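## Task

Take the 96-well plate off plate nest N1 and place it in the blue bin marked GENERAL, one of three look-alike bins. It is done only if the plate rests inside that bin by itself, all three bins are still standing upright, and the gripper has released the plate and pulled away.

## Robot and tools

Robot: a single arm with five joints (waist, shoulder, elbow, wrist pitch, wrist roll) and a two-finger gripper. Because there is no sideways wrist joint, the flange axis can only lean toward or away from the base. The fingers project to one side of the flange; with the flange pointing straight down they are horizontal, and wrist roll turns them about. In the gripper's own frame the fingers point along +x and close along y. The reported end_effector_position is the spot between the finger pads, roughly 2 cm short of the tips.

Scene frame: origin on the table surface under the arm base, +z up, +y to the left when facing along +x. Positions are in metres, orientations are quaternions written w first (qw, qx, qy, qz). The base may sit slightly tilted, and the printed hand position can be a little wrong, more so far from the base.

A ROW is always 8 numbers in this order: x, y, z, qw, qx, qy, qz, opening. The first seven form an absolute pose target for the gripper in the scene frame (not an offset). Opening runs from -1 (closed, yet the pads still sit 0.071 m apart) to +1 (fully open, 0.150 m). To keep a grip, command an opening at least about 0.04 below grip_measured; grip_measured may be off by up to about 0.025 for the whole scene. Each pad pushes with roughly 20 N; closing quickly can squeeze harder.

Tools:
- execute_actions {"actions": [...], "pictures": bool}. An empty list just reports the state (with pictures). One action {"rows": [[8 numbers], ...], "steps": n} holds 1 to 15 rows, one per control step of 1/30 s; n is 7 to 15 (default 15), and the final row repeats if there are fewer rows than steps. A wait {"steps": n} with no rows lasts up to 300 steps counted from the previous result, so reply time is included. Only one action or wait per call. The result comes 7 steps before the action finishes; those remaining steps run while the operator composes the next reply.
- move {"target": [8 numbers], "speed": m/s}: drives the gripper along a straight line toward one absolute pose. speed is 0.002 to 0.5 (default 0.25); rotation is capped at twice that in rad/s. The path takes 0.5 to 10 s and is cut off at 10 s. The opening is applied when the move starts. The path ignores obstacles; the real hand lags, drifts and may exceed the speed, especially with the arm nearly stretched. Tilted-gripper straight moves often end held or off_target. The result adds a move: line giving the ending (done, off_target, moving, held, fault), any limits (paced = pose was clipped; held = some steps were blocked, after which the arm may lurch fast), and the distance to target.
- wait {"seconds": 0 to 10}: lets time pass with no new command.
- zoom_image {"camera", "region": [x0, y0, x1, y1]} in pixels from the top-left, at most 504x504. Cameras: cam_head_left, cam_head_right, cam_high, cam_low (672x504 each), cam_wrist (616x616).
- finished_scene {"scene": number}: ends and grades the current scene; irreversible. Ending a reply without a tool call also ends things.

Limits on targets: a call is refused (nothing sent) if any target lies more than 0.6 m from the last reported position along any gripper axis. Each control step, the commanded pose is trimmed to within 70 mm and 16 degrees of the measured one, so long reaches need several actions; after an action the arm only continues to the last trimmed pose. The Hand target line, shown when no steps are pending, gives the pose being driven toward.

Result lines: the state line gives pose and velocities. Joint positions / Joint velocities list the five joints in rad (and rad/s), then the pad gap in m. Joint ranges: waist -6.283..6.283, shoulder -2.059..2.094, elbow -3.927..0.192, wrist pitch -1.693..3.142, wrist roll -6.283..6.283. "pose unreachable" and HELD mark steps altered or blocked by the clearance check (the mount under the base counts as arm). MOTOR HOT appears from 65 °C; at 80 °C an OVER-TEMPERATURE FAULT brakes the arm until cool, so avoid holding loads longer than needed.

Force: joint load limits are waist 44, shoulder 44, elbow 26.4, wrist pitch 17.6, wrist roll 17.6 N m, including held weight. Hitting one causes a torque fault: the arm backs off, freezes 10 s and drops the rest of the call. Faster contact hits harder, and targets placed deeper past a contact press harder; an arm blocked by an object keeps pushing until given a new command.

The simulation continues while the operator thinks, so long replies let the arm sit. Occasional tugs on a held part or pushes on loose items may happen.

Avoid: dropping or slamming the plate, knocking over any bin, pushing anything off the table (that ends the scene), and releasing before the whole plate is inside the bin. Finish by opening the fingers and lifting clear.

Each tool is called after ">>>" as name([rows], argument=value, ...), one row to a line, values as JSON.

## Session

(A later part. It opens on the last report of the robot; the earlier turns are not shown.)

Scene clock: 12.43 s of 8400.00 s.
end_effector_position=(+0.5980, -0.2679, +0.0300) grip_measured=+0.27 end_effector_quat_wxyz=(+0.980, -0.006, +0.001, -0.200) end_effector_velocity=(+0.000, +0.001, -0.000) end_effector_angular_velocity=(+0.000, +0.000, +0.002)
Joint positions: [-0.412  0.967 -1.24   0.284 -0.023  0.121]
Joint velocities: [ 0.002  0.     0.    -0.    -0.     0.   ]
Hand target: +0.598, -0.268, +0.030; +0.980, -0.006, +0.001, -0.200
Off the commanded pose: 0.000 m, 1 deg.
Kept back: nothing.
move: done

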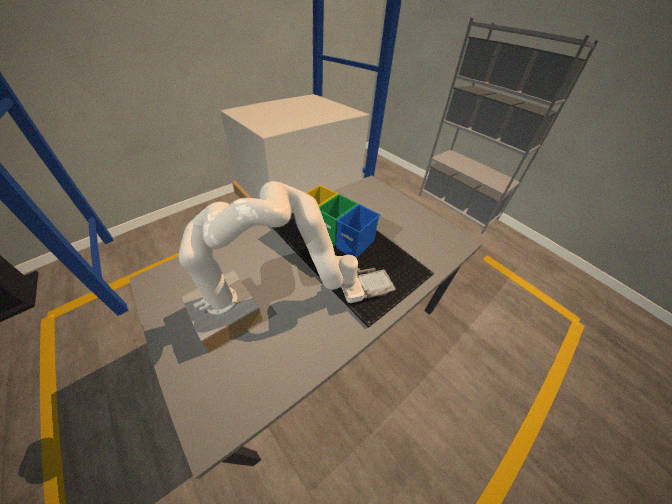

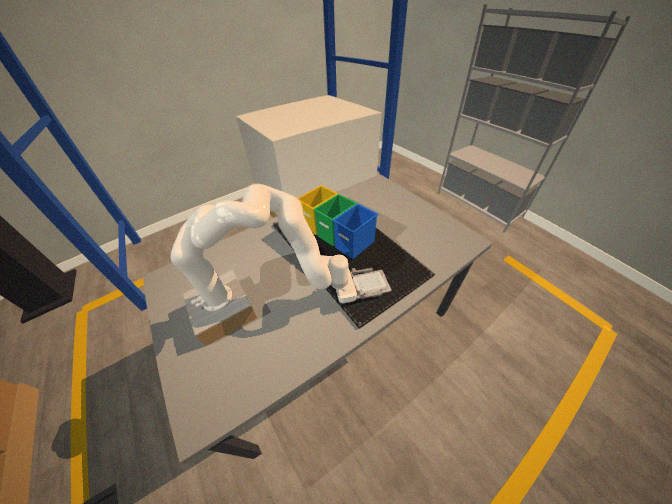

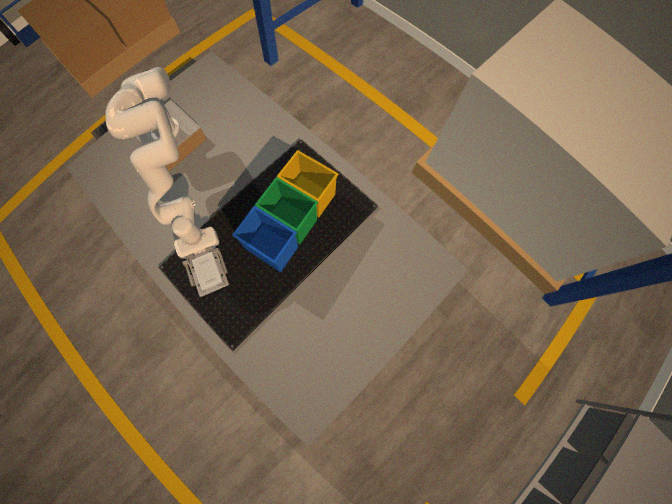

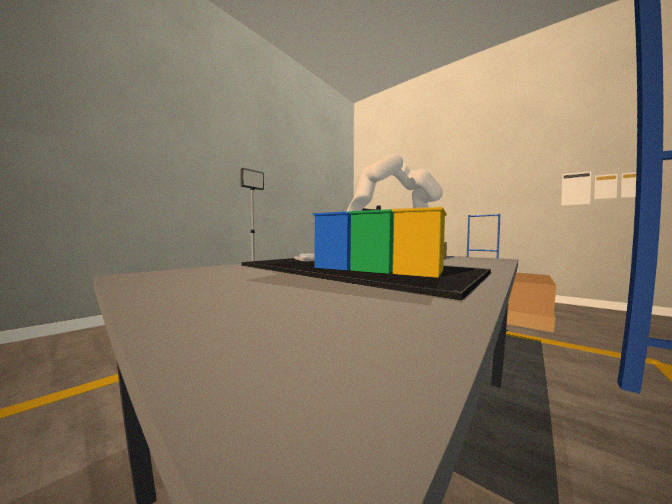

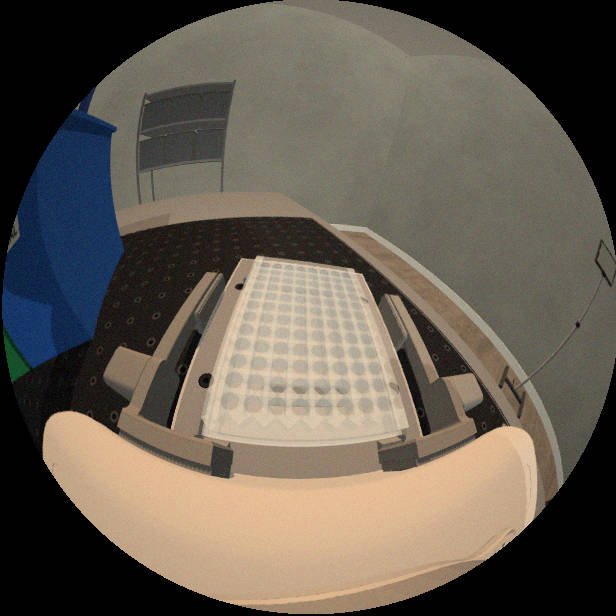

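Caught the nest; raise a little.

>>> move(target=[0.598,-0.268,0.043,0.98,0,0,-0.2,0.5], speed=0.05)

>>> move(target=[0.598,-0.268,0.043,0.98,0,0,-0.2,-0.75])

Scene clock: 13.43 s of 8400.00 s.
end_effector_position=(+0.5980, -0.2680, +0.0428) grip_measured=+0.50 end_effector_quat_wxyz=(+0.980, -0.006, +0.001, -0.200) end_effector_velocity=(-0.001, +0.001, -0.001) end_effector_angular_velocity=(+0.002, +0.004, +0.001)
Joint positions: [-0.413  0.928 -1.217  0.3   -0.023  0.13 ]
Joint velocities: [ 0.    -0.001  0.003  0.003 -0.001  0.   ]
Hand target: +0.598, -0.268, +0.043; +0.980, -0.006, +0.001, -0.200
Off the commanded pose: 0.000 m, 1 deg.
Kept back: nothing.
move: done

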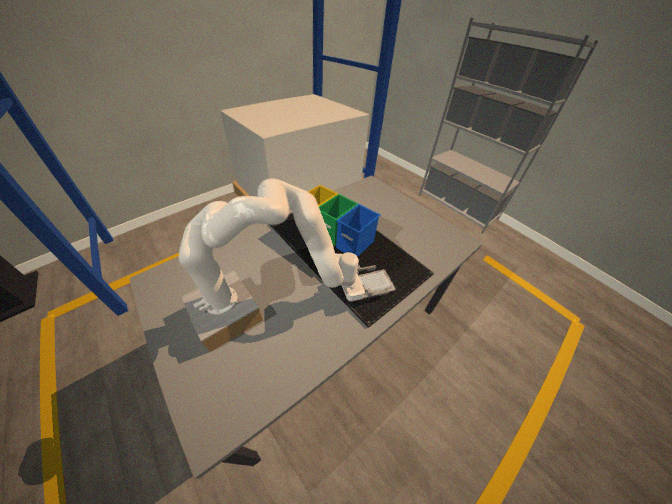

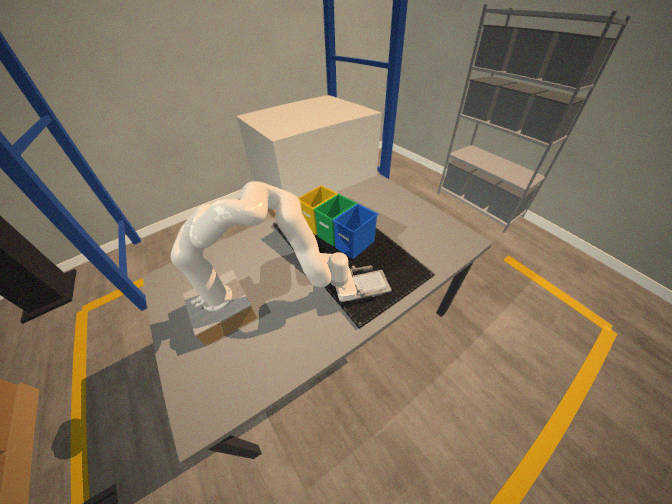

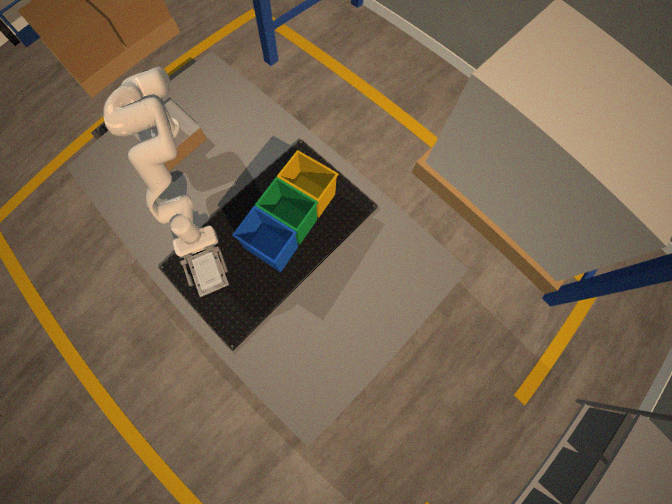

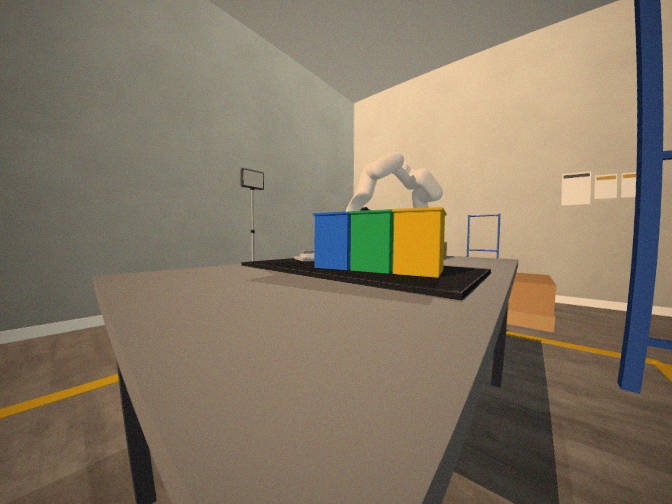

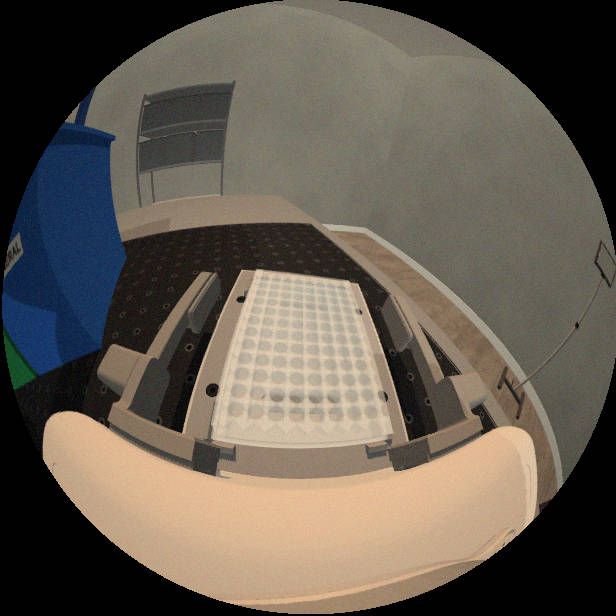

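Scene clock: 14.13 s of 8400.00 s.
end_effector_position=(+0.5980, -0.2680, +0.0429) grip_measured=-0.70 end_effector_quat_wxyz=(+0.980, -0.006, +0.001, -0.200) end_effector_velocity=(+0.001, +0.001, +0.000) end_effector_angular_velocity=(-0.000, -0.001, +0.001)
Joint positions: [-0.413  0.928 -1.217  0.3   -0.023  0.083]
Joint velocities: [ 0.001 -0.    -0.    -0.     0.    -0.   ]
Hand target: +0.598, -0.268, +0.043; +0.980, -0.006, +0.001, -0.200
Off the commanded pose: 0.000 m, 1 deg.
Kept back: nothing.
move: done

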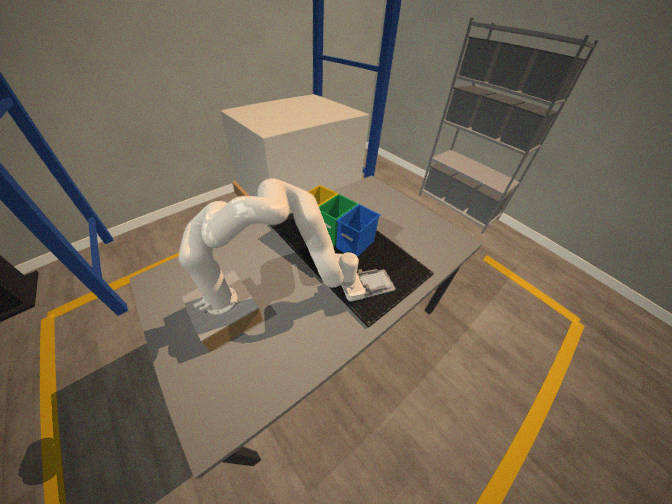

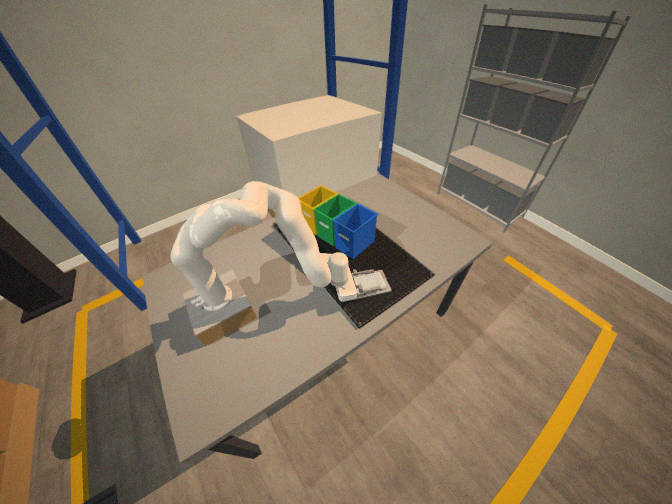

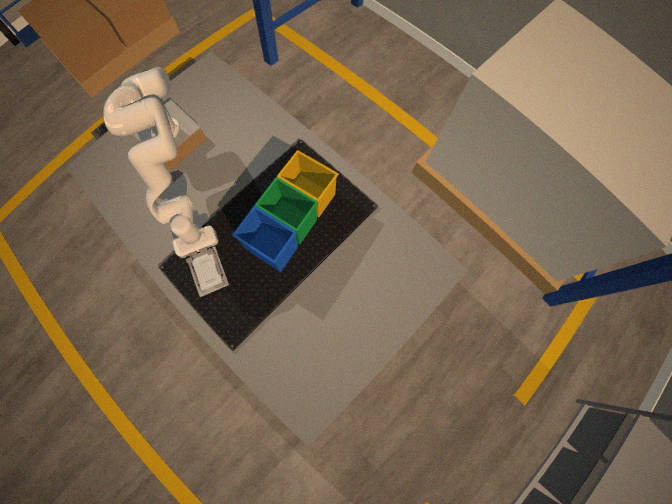

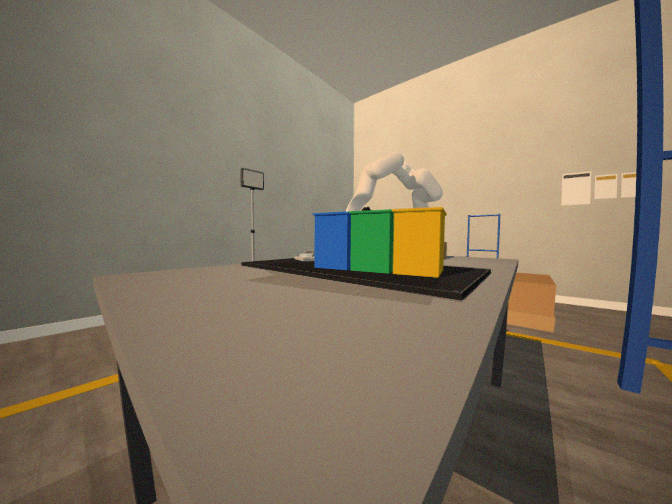

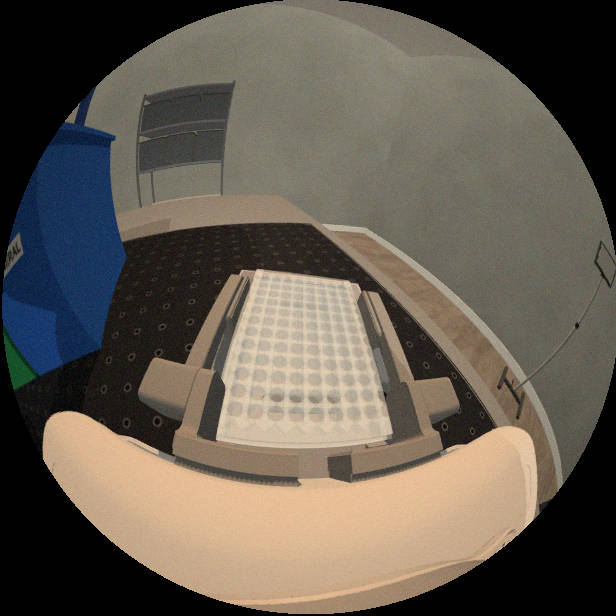

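>>> move(target=[0.598,-0.268,0.30,0.98,0,0,-0.2,-0.85], speed=0.15)

>>> move(target=[0.60,-0.12,0.31,1,0,0,0,-0.85], speed=0.15)

Scene clock: 16.57 s of 8400.00 s.
end_effector_position=(+0.5978, -0.2679, +0.2992) grip_measured=-0.70 end_effector_quat_wxyz=(+0.980, -0.005, +0.002, -0.200) end_effector_velocity=(+0.000, -0.001, +0.004) end_effector_angular_velocity=(-0.000, -0.001, -0.001)
Joint positions: [-0.418  0.29  -1.103  0.825 -0.029  0.083]
Joint velocities: [-0.001 -0.005 -0.005  0.008 -0.     0.   ]
Hand target: +0.598, -0.268, +0.300; +0.980, -0.006, +0.001, -0.200
Off the commanded pose: 0.001 m, 1 deg.
Kept back: nothing.
move: done

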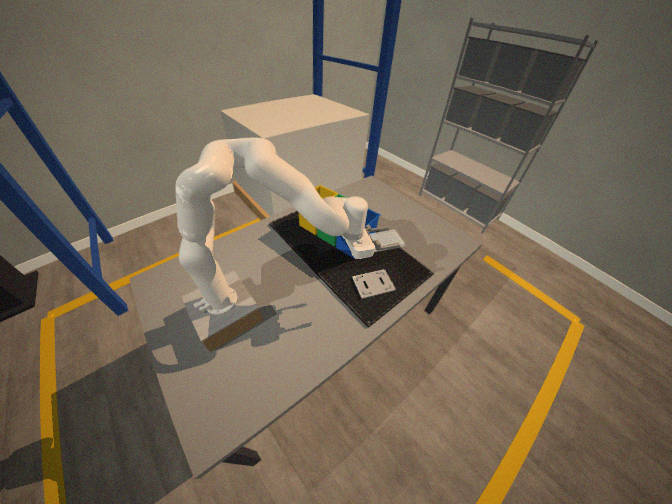

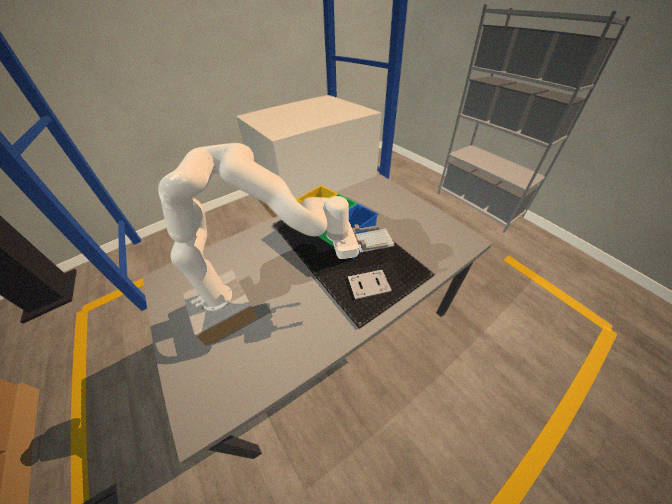

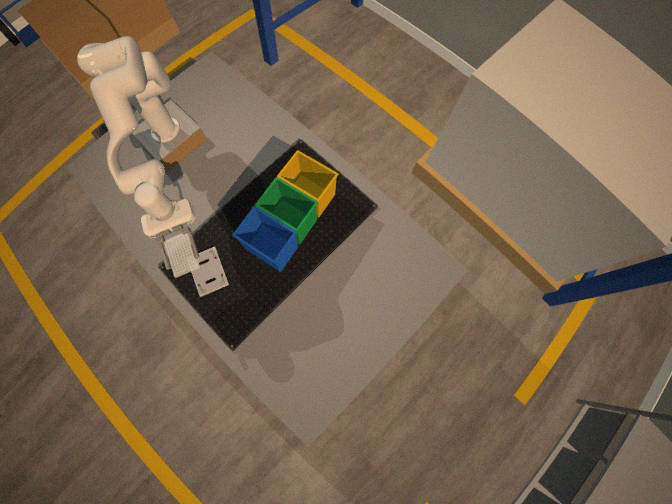

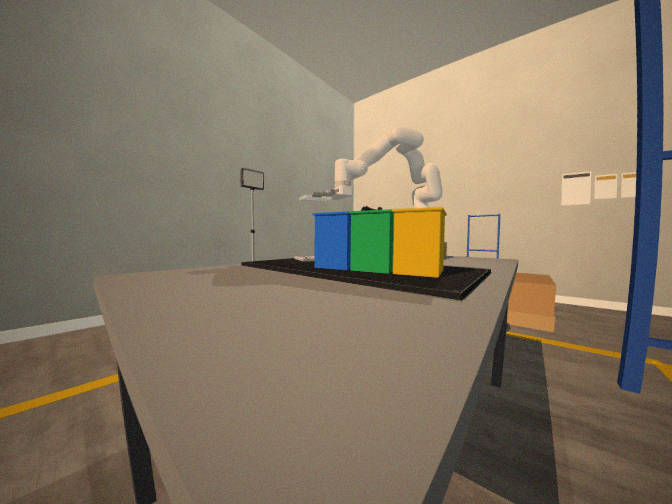

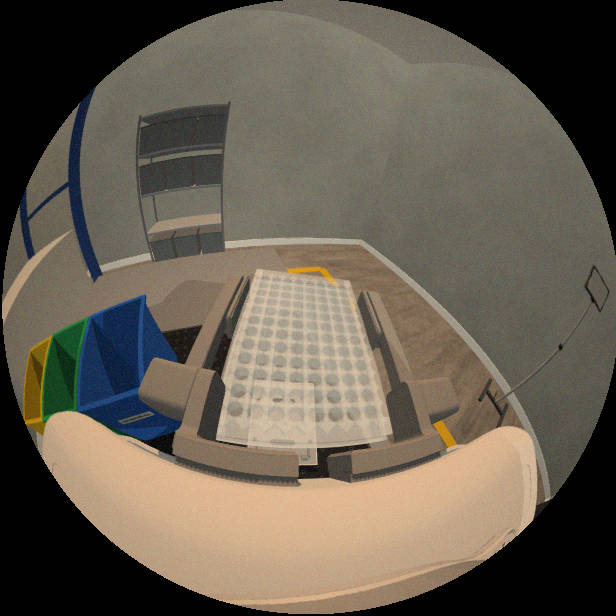

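Scene clock: 18.40 s of 8400.00 s.
end_effector_position=(+0.5992, -0.1201, +0.3094) grip_measured=-0.70 end_effector_quat_wxyz=(+1.000, -0.006, +0.003, -0.000) end_effector_velocity=(+0.004, +0.001, +0.008) end_effector_angular_velocity=(-0.005, -0.017, +0.004)
Joint positions: [-0.253  0.146 -0.945  0.809 -0.266  0.083]
Joint velocities: [ 0.003 -0.003 -0.01  -0.006 -0.001  0.   ]
Hand target: +0.600, -0.120, +0.310; +1.000, -0.006, +0.002, +0.000
Off the commanded pose: 0.001 m, 1 deg.
Kept back: nothing.
move: done

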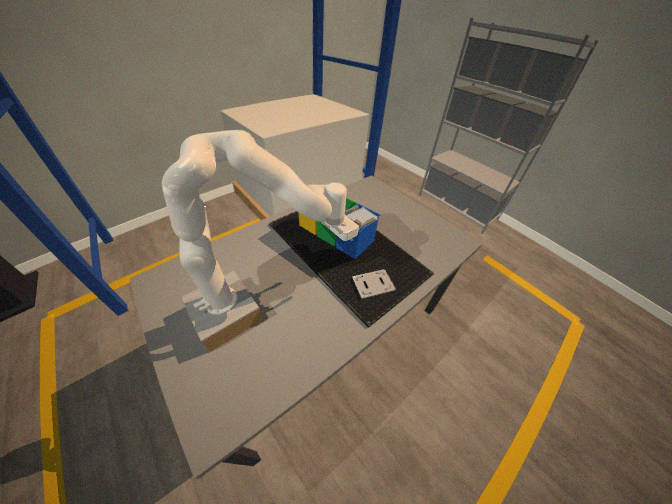

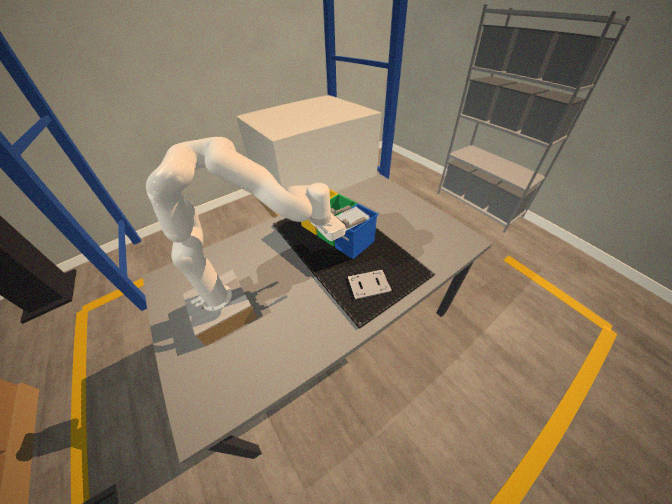

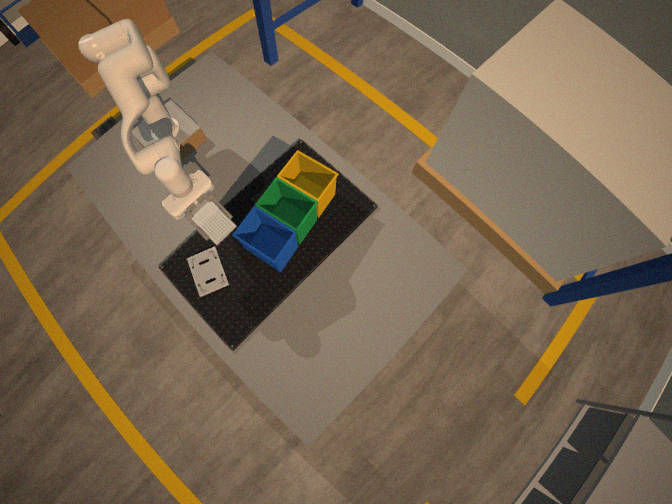

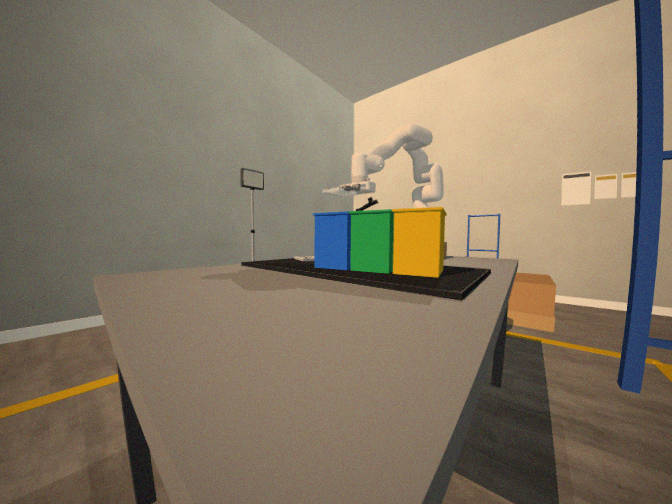

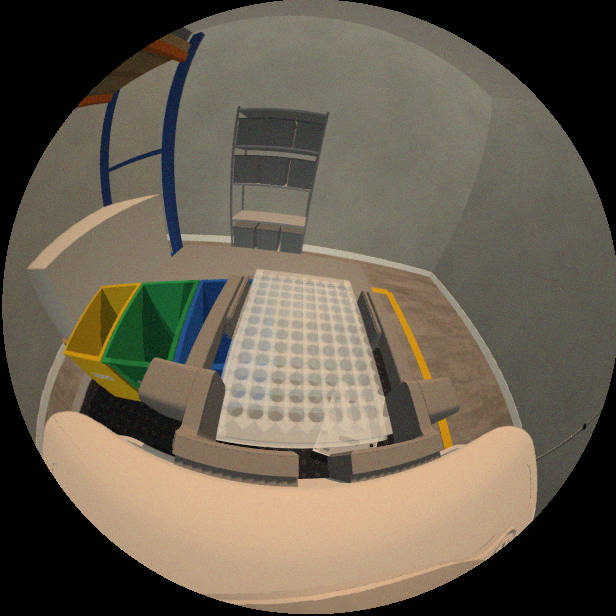

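>>> move(target=[0.69,-0.06,0.32,0.905,0.017,0.422,-0.036,-0.85], speed=0.1)

Scene clock: 23.57 s of 8400.00 s.
end_effector_position=(+0.6884, -0.0597, +0.3194) grip_measured=-0.70 end_effector_quat_wxyz=(+0.945, +0.012, +0.324, -0.038) end_effector_velocity=(+0.001, -0.001, +0.000) end_effector_angular_velocity=(-0.001, -0.004, -0.002)
Joint positions: [-0.083  1.04  -2.701  2.328 -0.021  0.083]
Joint velocities: [-0.001  0.001 -0.001 -0.003  0.001 -0.   ]
Hand target: +0.688, -0.060, +0.319; +0.945, +0.012, +0.324, -0.038
Off the commanded pose: 0.002 m, 12 deg.
elbow stopped short: the move would have taken joint 3 (elbow) straighter than the controller allows; a more bent joint 3 avoids this.
Kept back: nothing.
move: off_target

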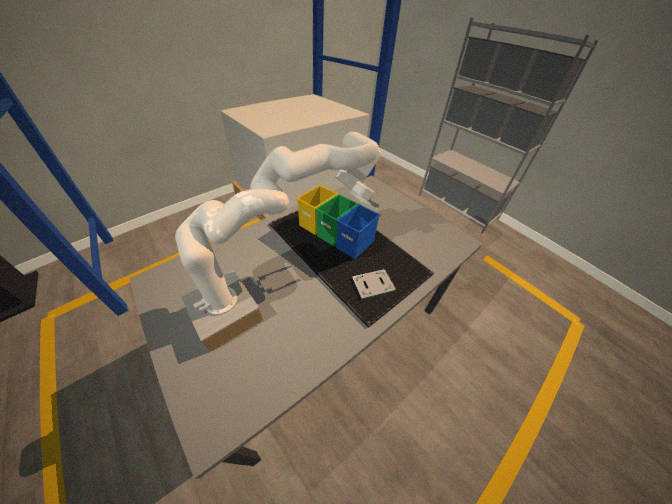

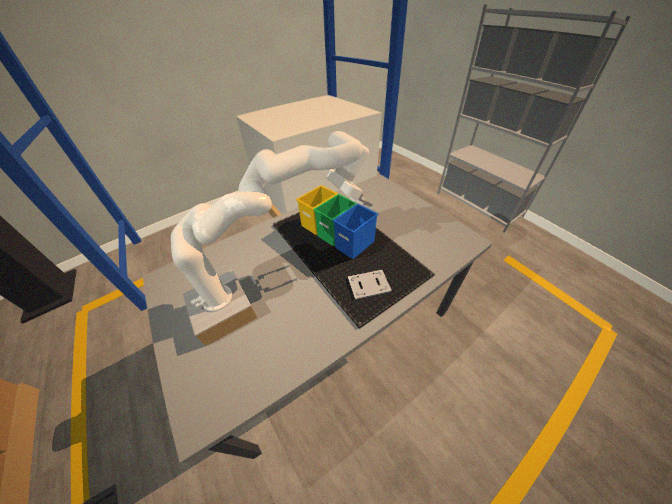

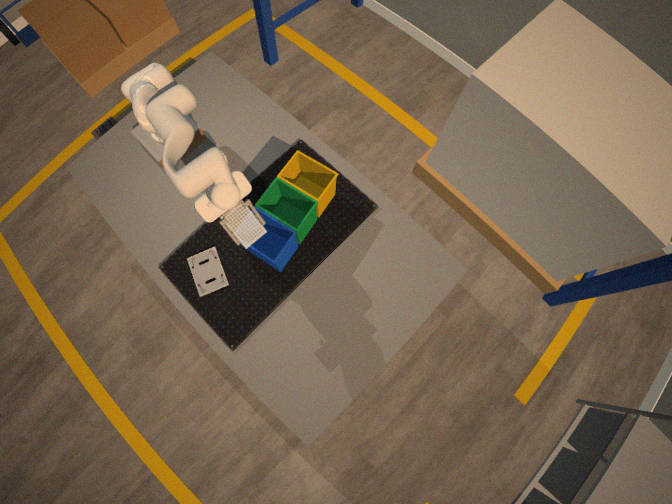

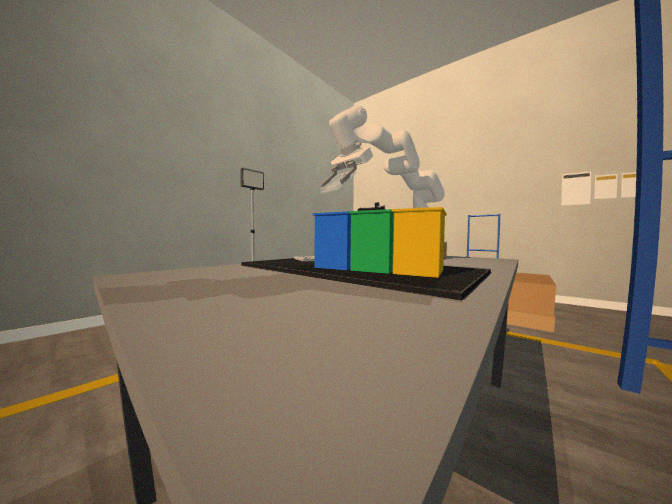

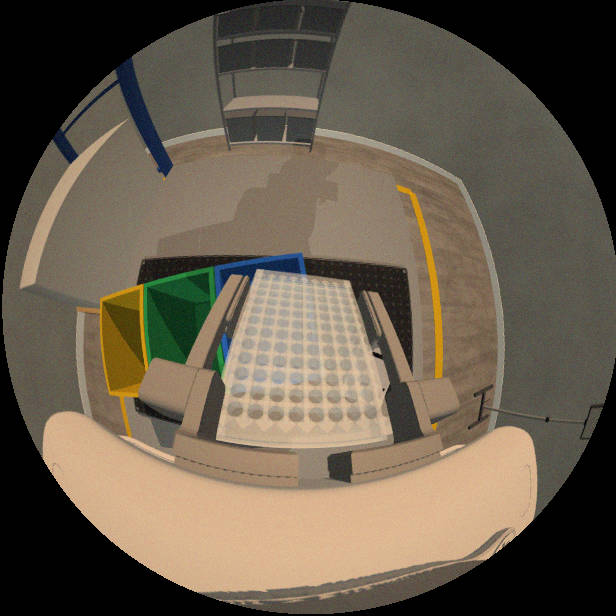

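>>> move(target=[0.67,-0.03,0.28,0.866,0.01,0.5,-0.02,-0.85], speed=0.06)

Scene clock: 27.33 s of 8400.00 s.
end_effector_position=(+0.6691, -0.0300, +0.2798) grip_measured=-0.70 end_effector_quat_wxyz=(+0.924, +0.006, +0.381, -0.021) end_effector_velocity=(-0.000, +0.000, +0.000) end_effector_angular_velocity=(+0.001, +0.000, +0.001)
Joint positions: [-0.039  1.09  -2.701  2.398 -0.013  0.083]
Joint velocities: [ 0.    -0.    -0.001  0.001 -0.001  0.   ]
Hand target: +0.669, -0.030, +0.280; +0.924, +0.006, +0.381, -0.020
Off the commanded pose: 0.001 m, 15 deg.
elbow stopped short: the move would have taken joint 3 (elbow) straighter than the controller allows; a more bent joint 3 avoids this.
Kept back: nothing.
move: off_target

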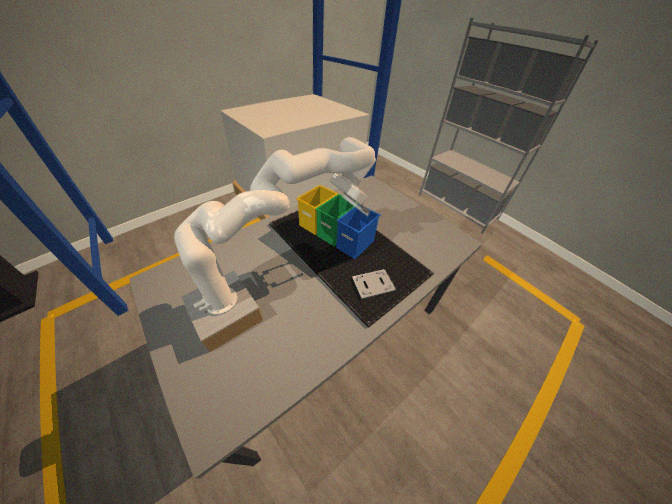

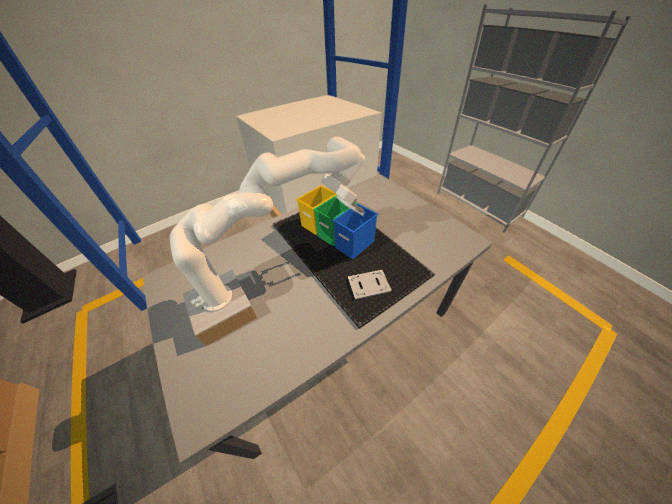

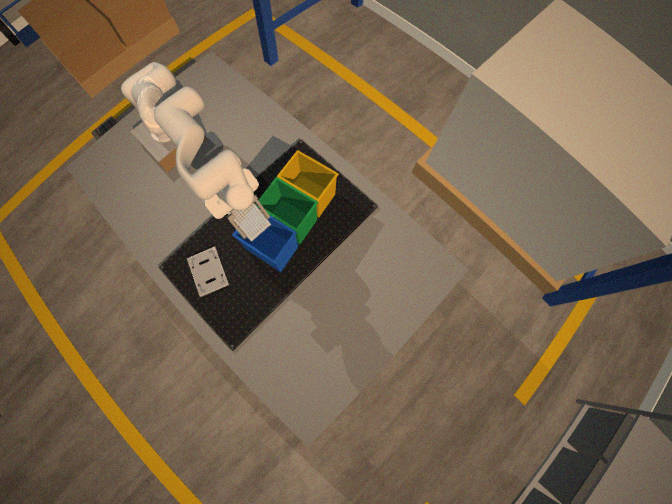

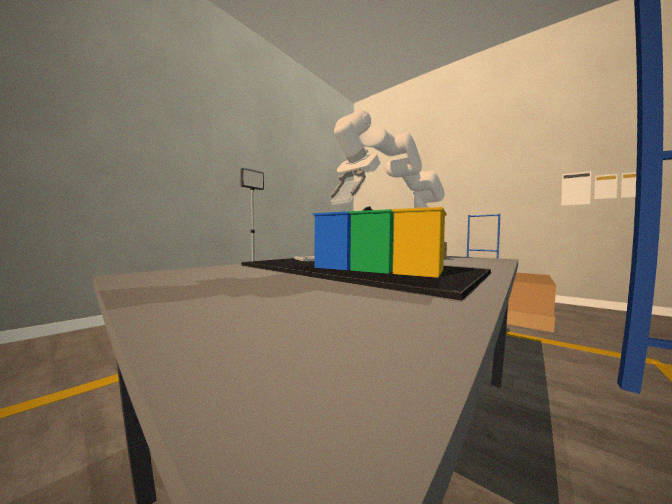

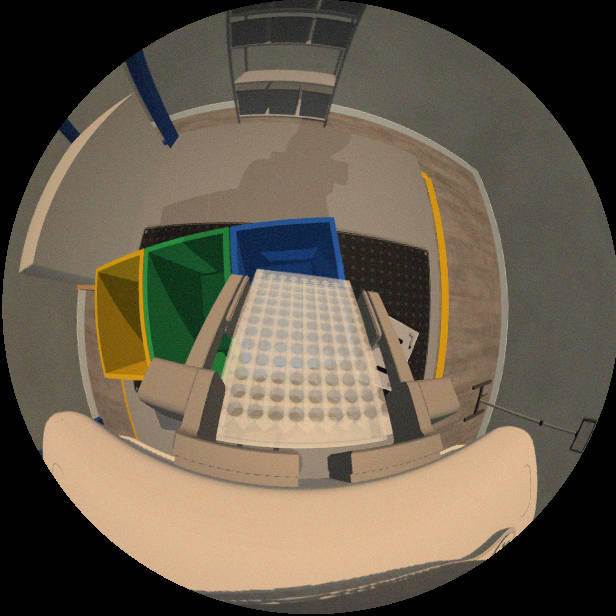

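>>> move(target=[0.69,-0.035,0.235,0.906,0.008,0.423,-0.02,-0.85], speed=0.04)

Scene clock: 29.27 s of 8400.00 s.
end_effector_position=(+0.6891, -0.0349, +0.2350) grip_measured=-0.70 end_effector_quat_wxyz=(+0.930, +0.007, +0.366, -0.021) end_effector_velocity=(+0.001, -0.002, -0.000) end_effector_angular_velocity=(-0.000, -0.003, -0.002)
Joint positions: [-0.044  1.166 -2.701  2.29  -0.018  0.083]
Joint velocities: [-0.002  0.001 -0.    -0.003 -0.    -0.   ]
Hand target: +0.689, -0.035, +0.235; +0.931, +0.007, +0.366, -0.021
Off the commanded pose: 0.001 m, 7 deg.
elbow stopped short: the move would have taken joint 3 (elbow) straighter than the controller allows; a more bent joint 3 avoids this.
Kept back: nothing.
move: off_target

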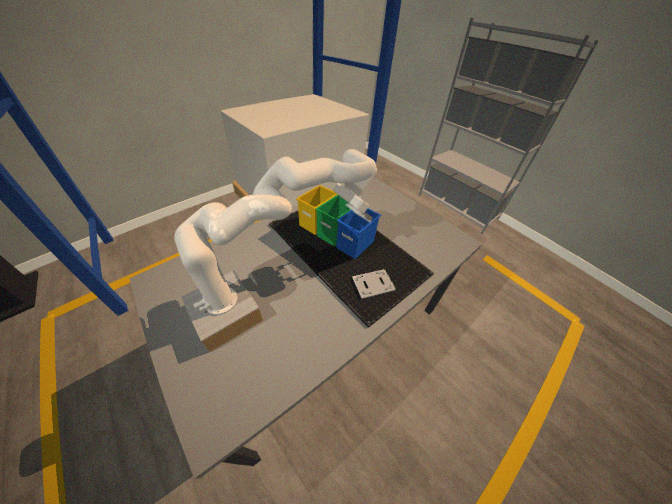

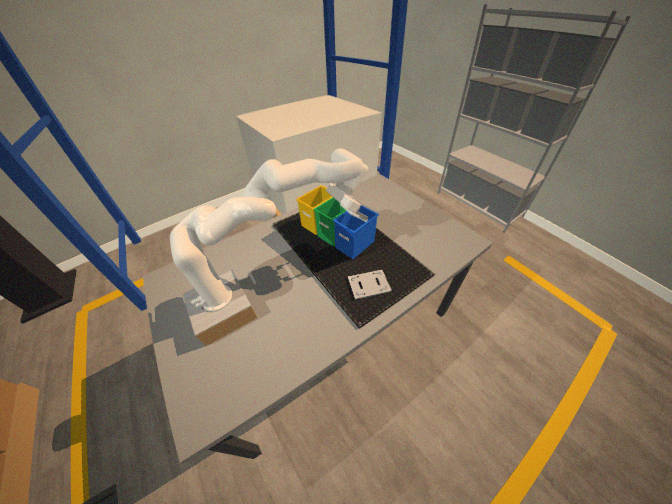

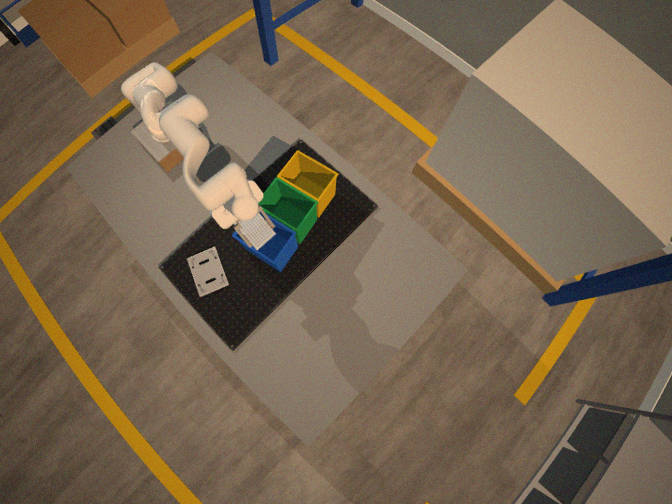

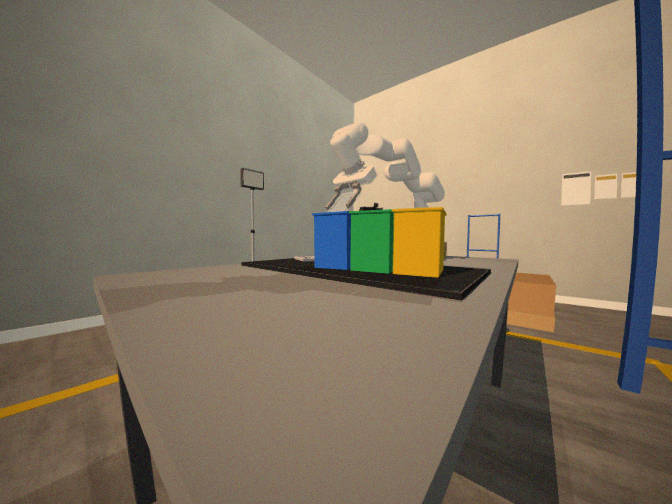

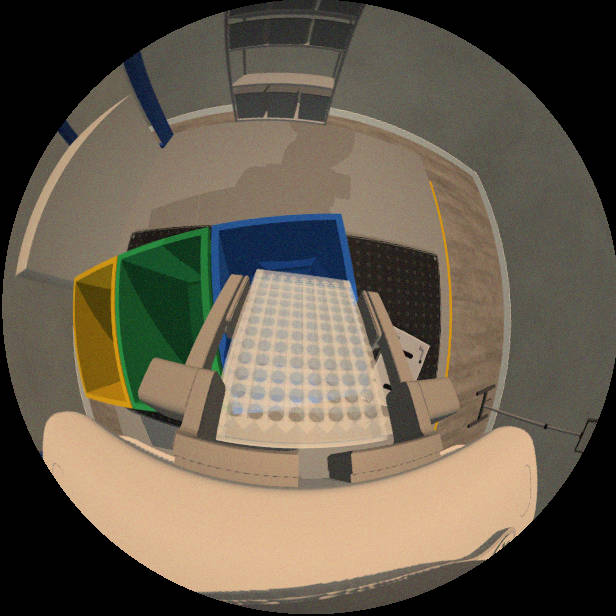

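>>> move(target=[0.70,-0.022,0.225,0.93,0.007,0.366,-0.015,-0.85], speed=0.03)

Scene clock: 30.43 s of 8400.00 s.
end_effector_position=(+0.6993, -0.0221, +0.2250) grip_measured=-0.70 end_effector_quat_wxyz=(+0.936, +0.003, +0.353, -0.013) end_effector_velocity=(+0.002, +0.000, +0.002) end_effector_angular_velocity=(-0.000, -0.007, +0.000)
Joint positions: [-0.025  1.185 -2.701  2.243 -0.016  0.083]
Joint velocities: [ 0.    -0.001 -0.002 -0.004  0.     0.   ]
Hand target: +0.699, -0.022, +0.225; +0.936, +0.003, +0.353, -0.013
Off the commanded pose: 0.001 m, 2 deg.
elbow stopped short: the move would have taken joint 3 (elbow) straighter than the controller allows; a more bent joint 3 avoids this.
Kept back: nothing.
move: done

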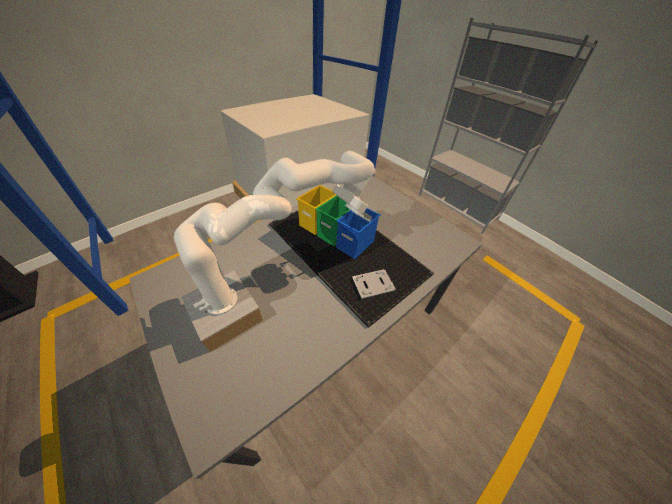

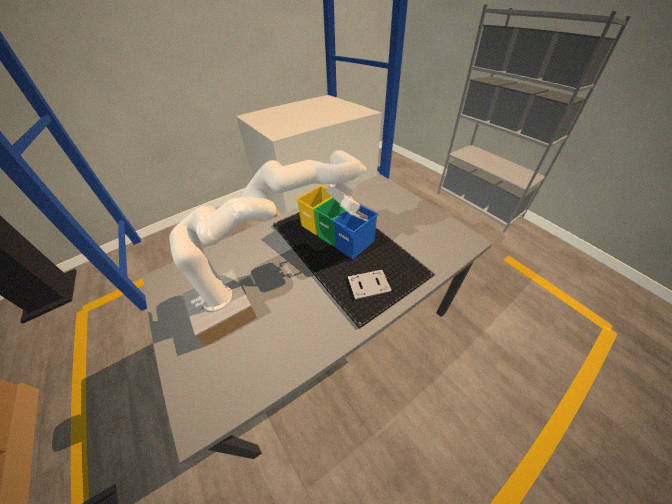

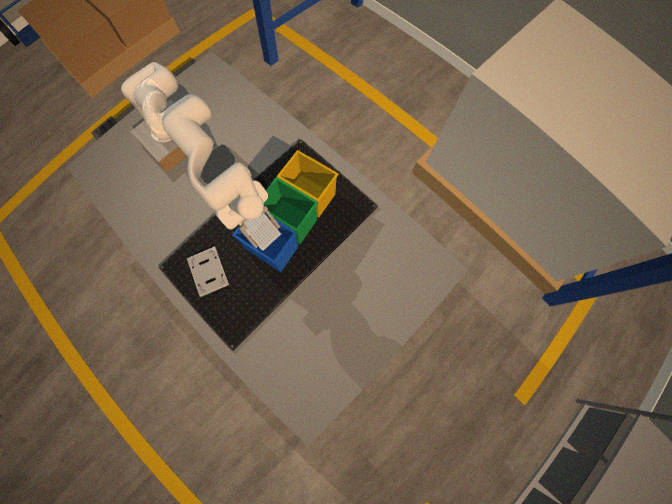

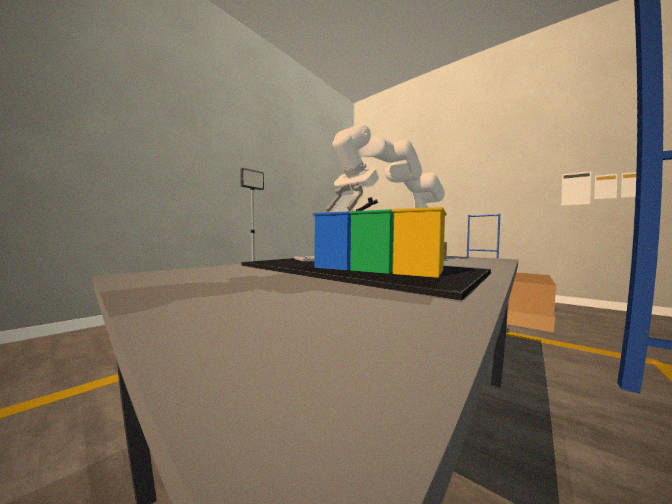

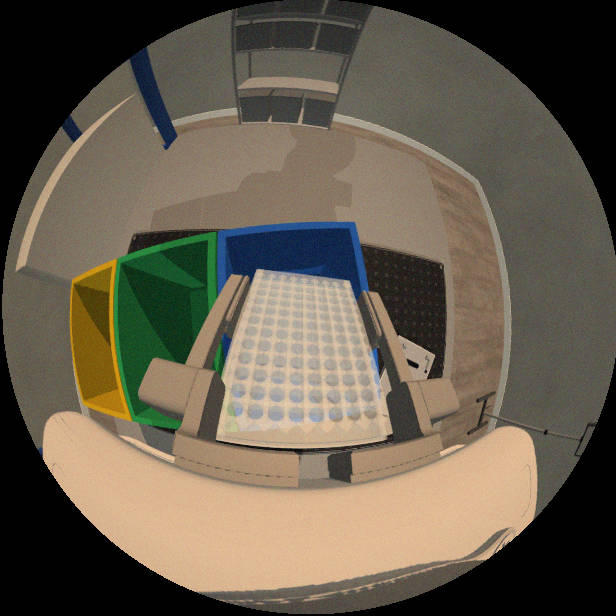

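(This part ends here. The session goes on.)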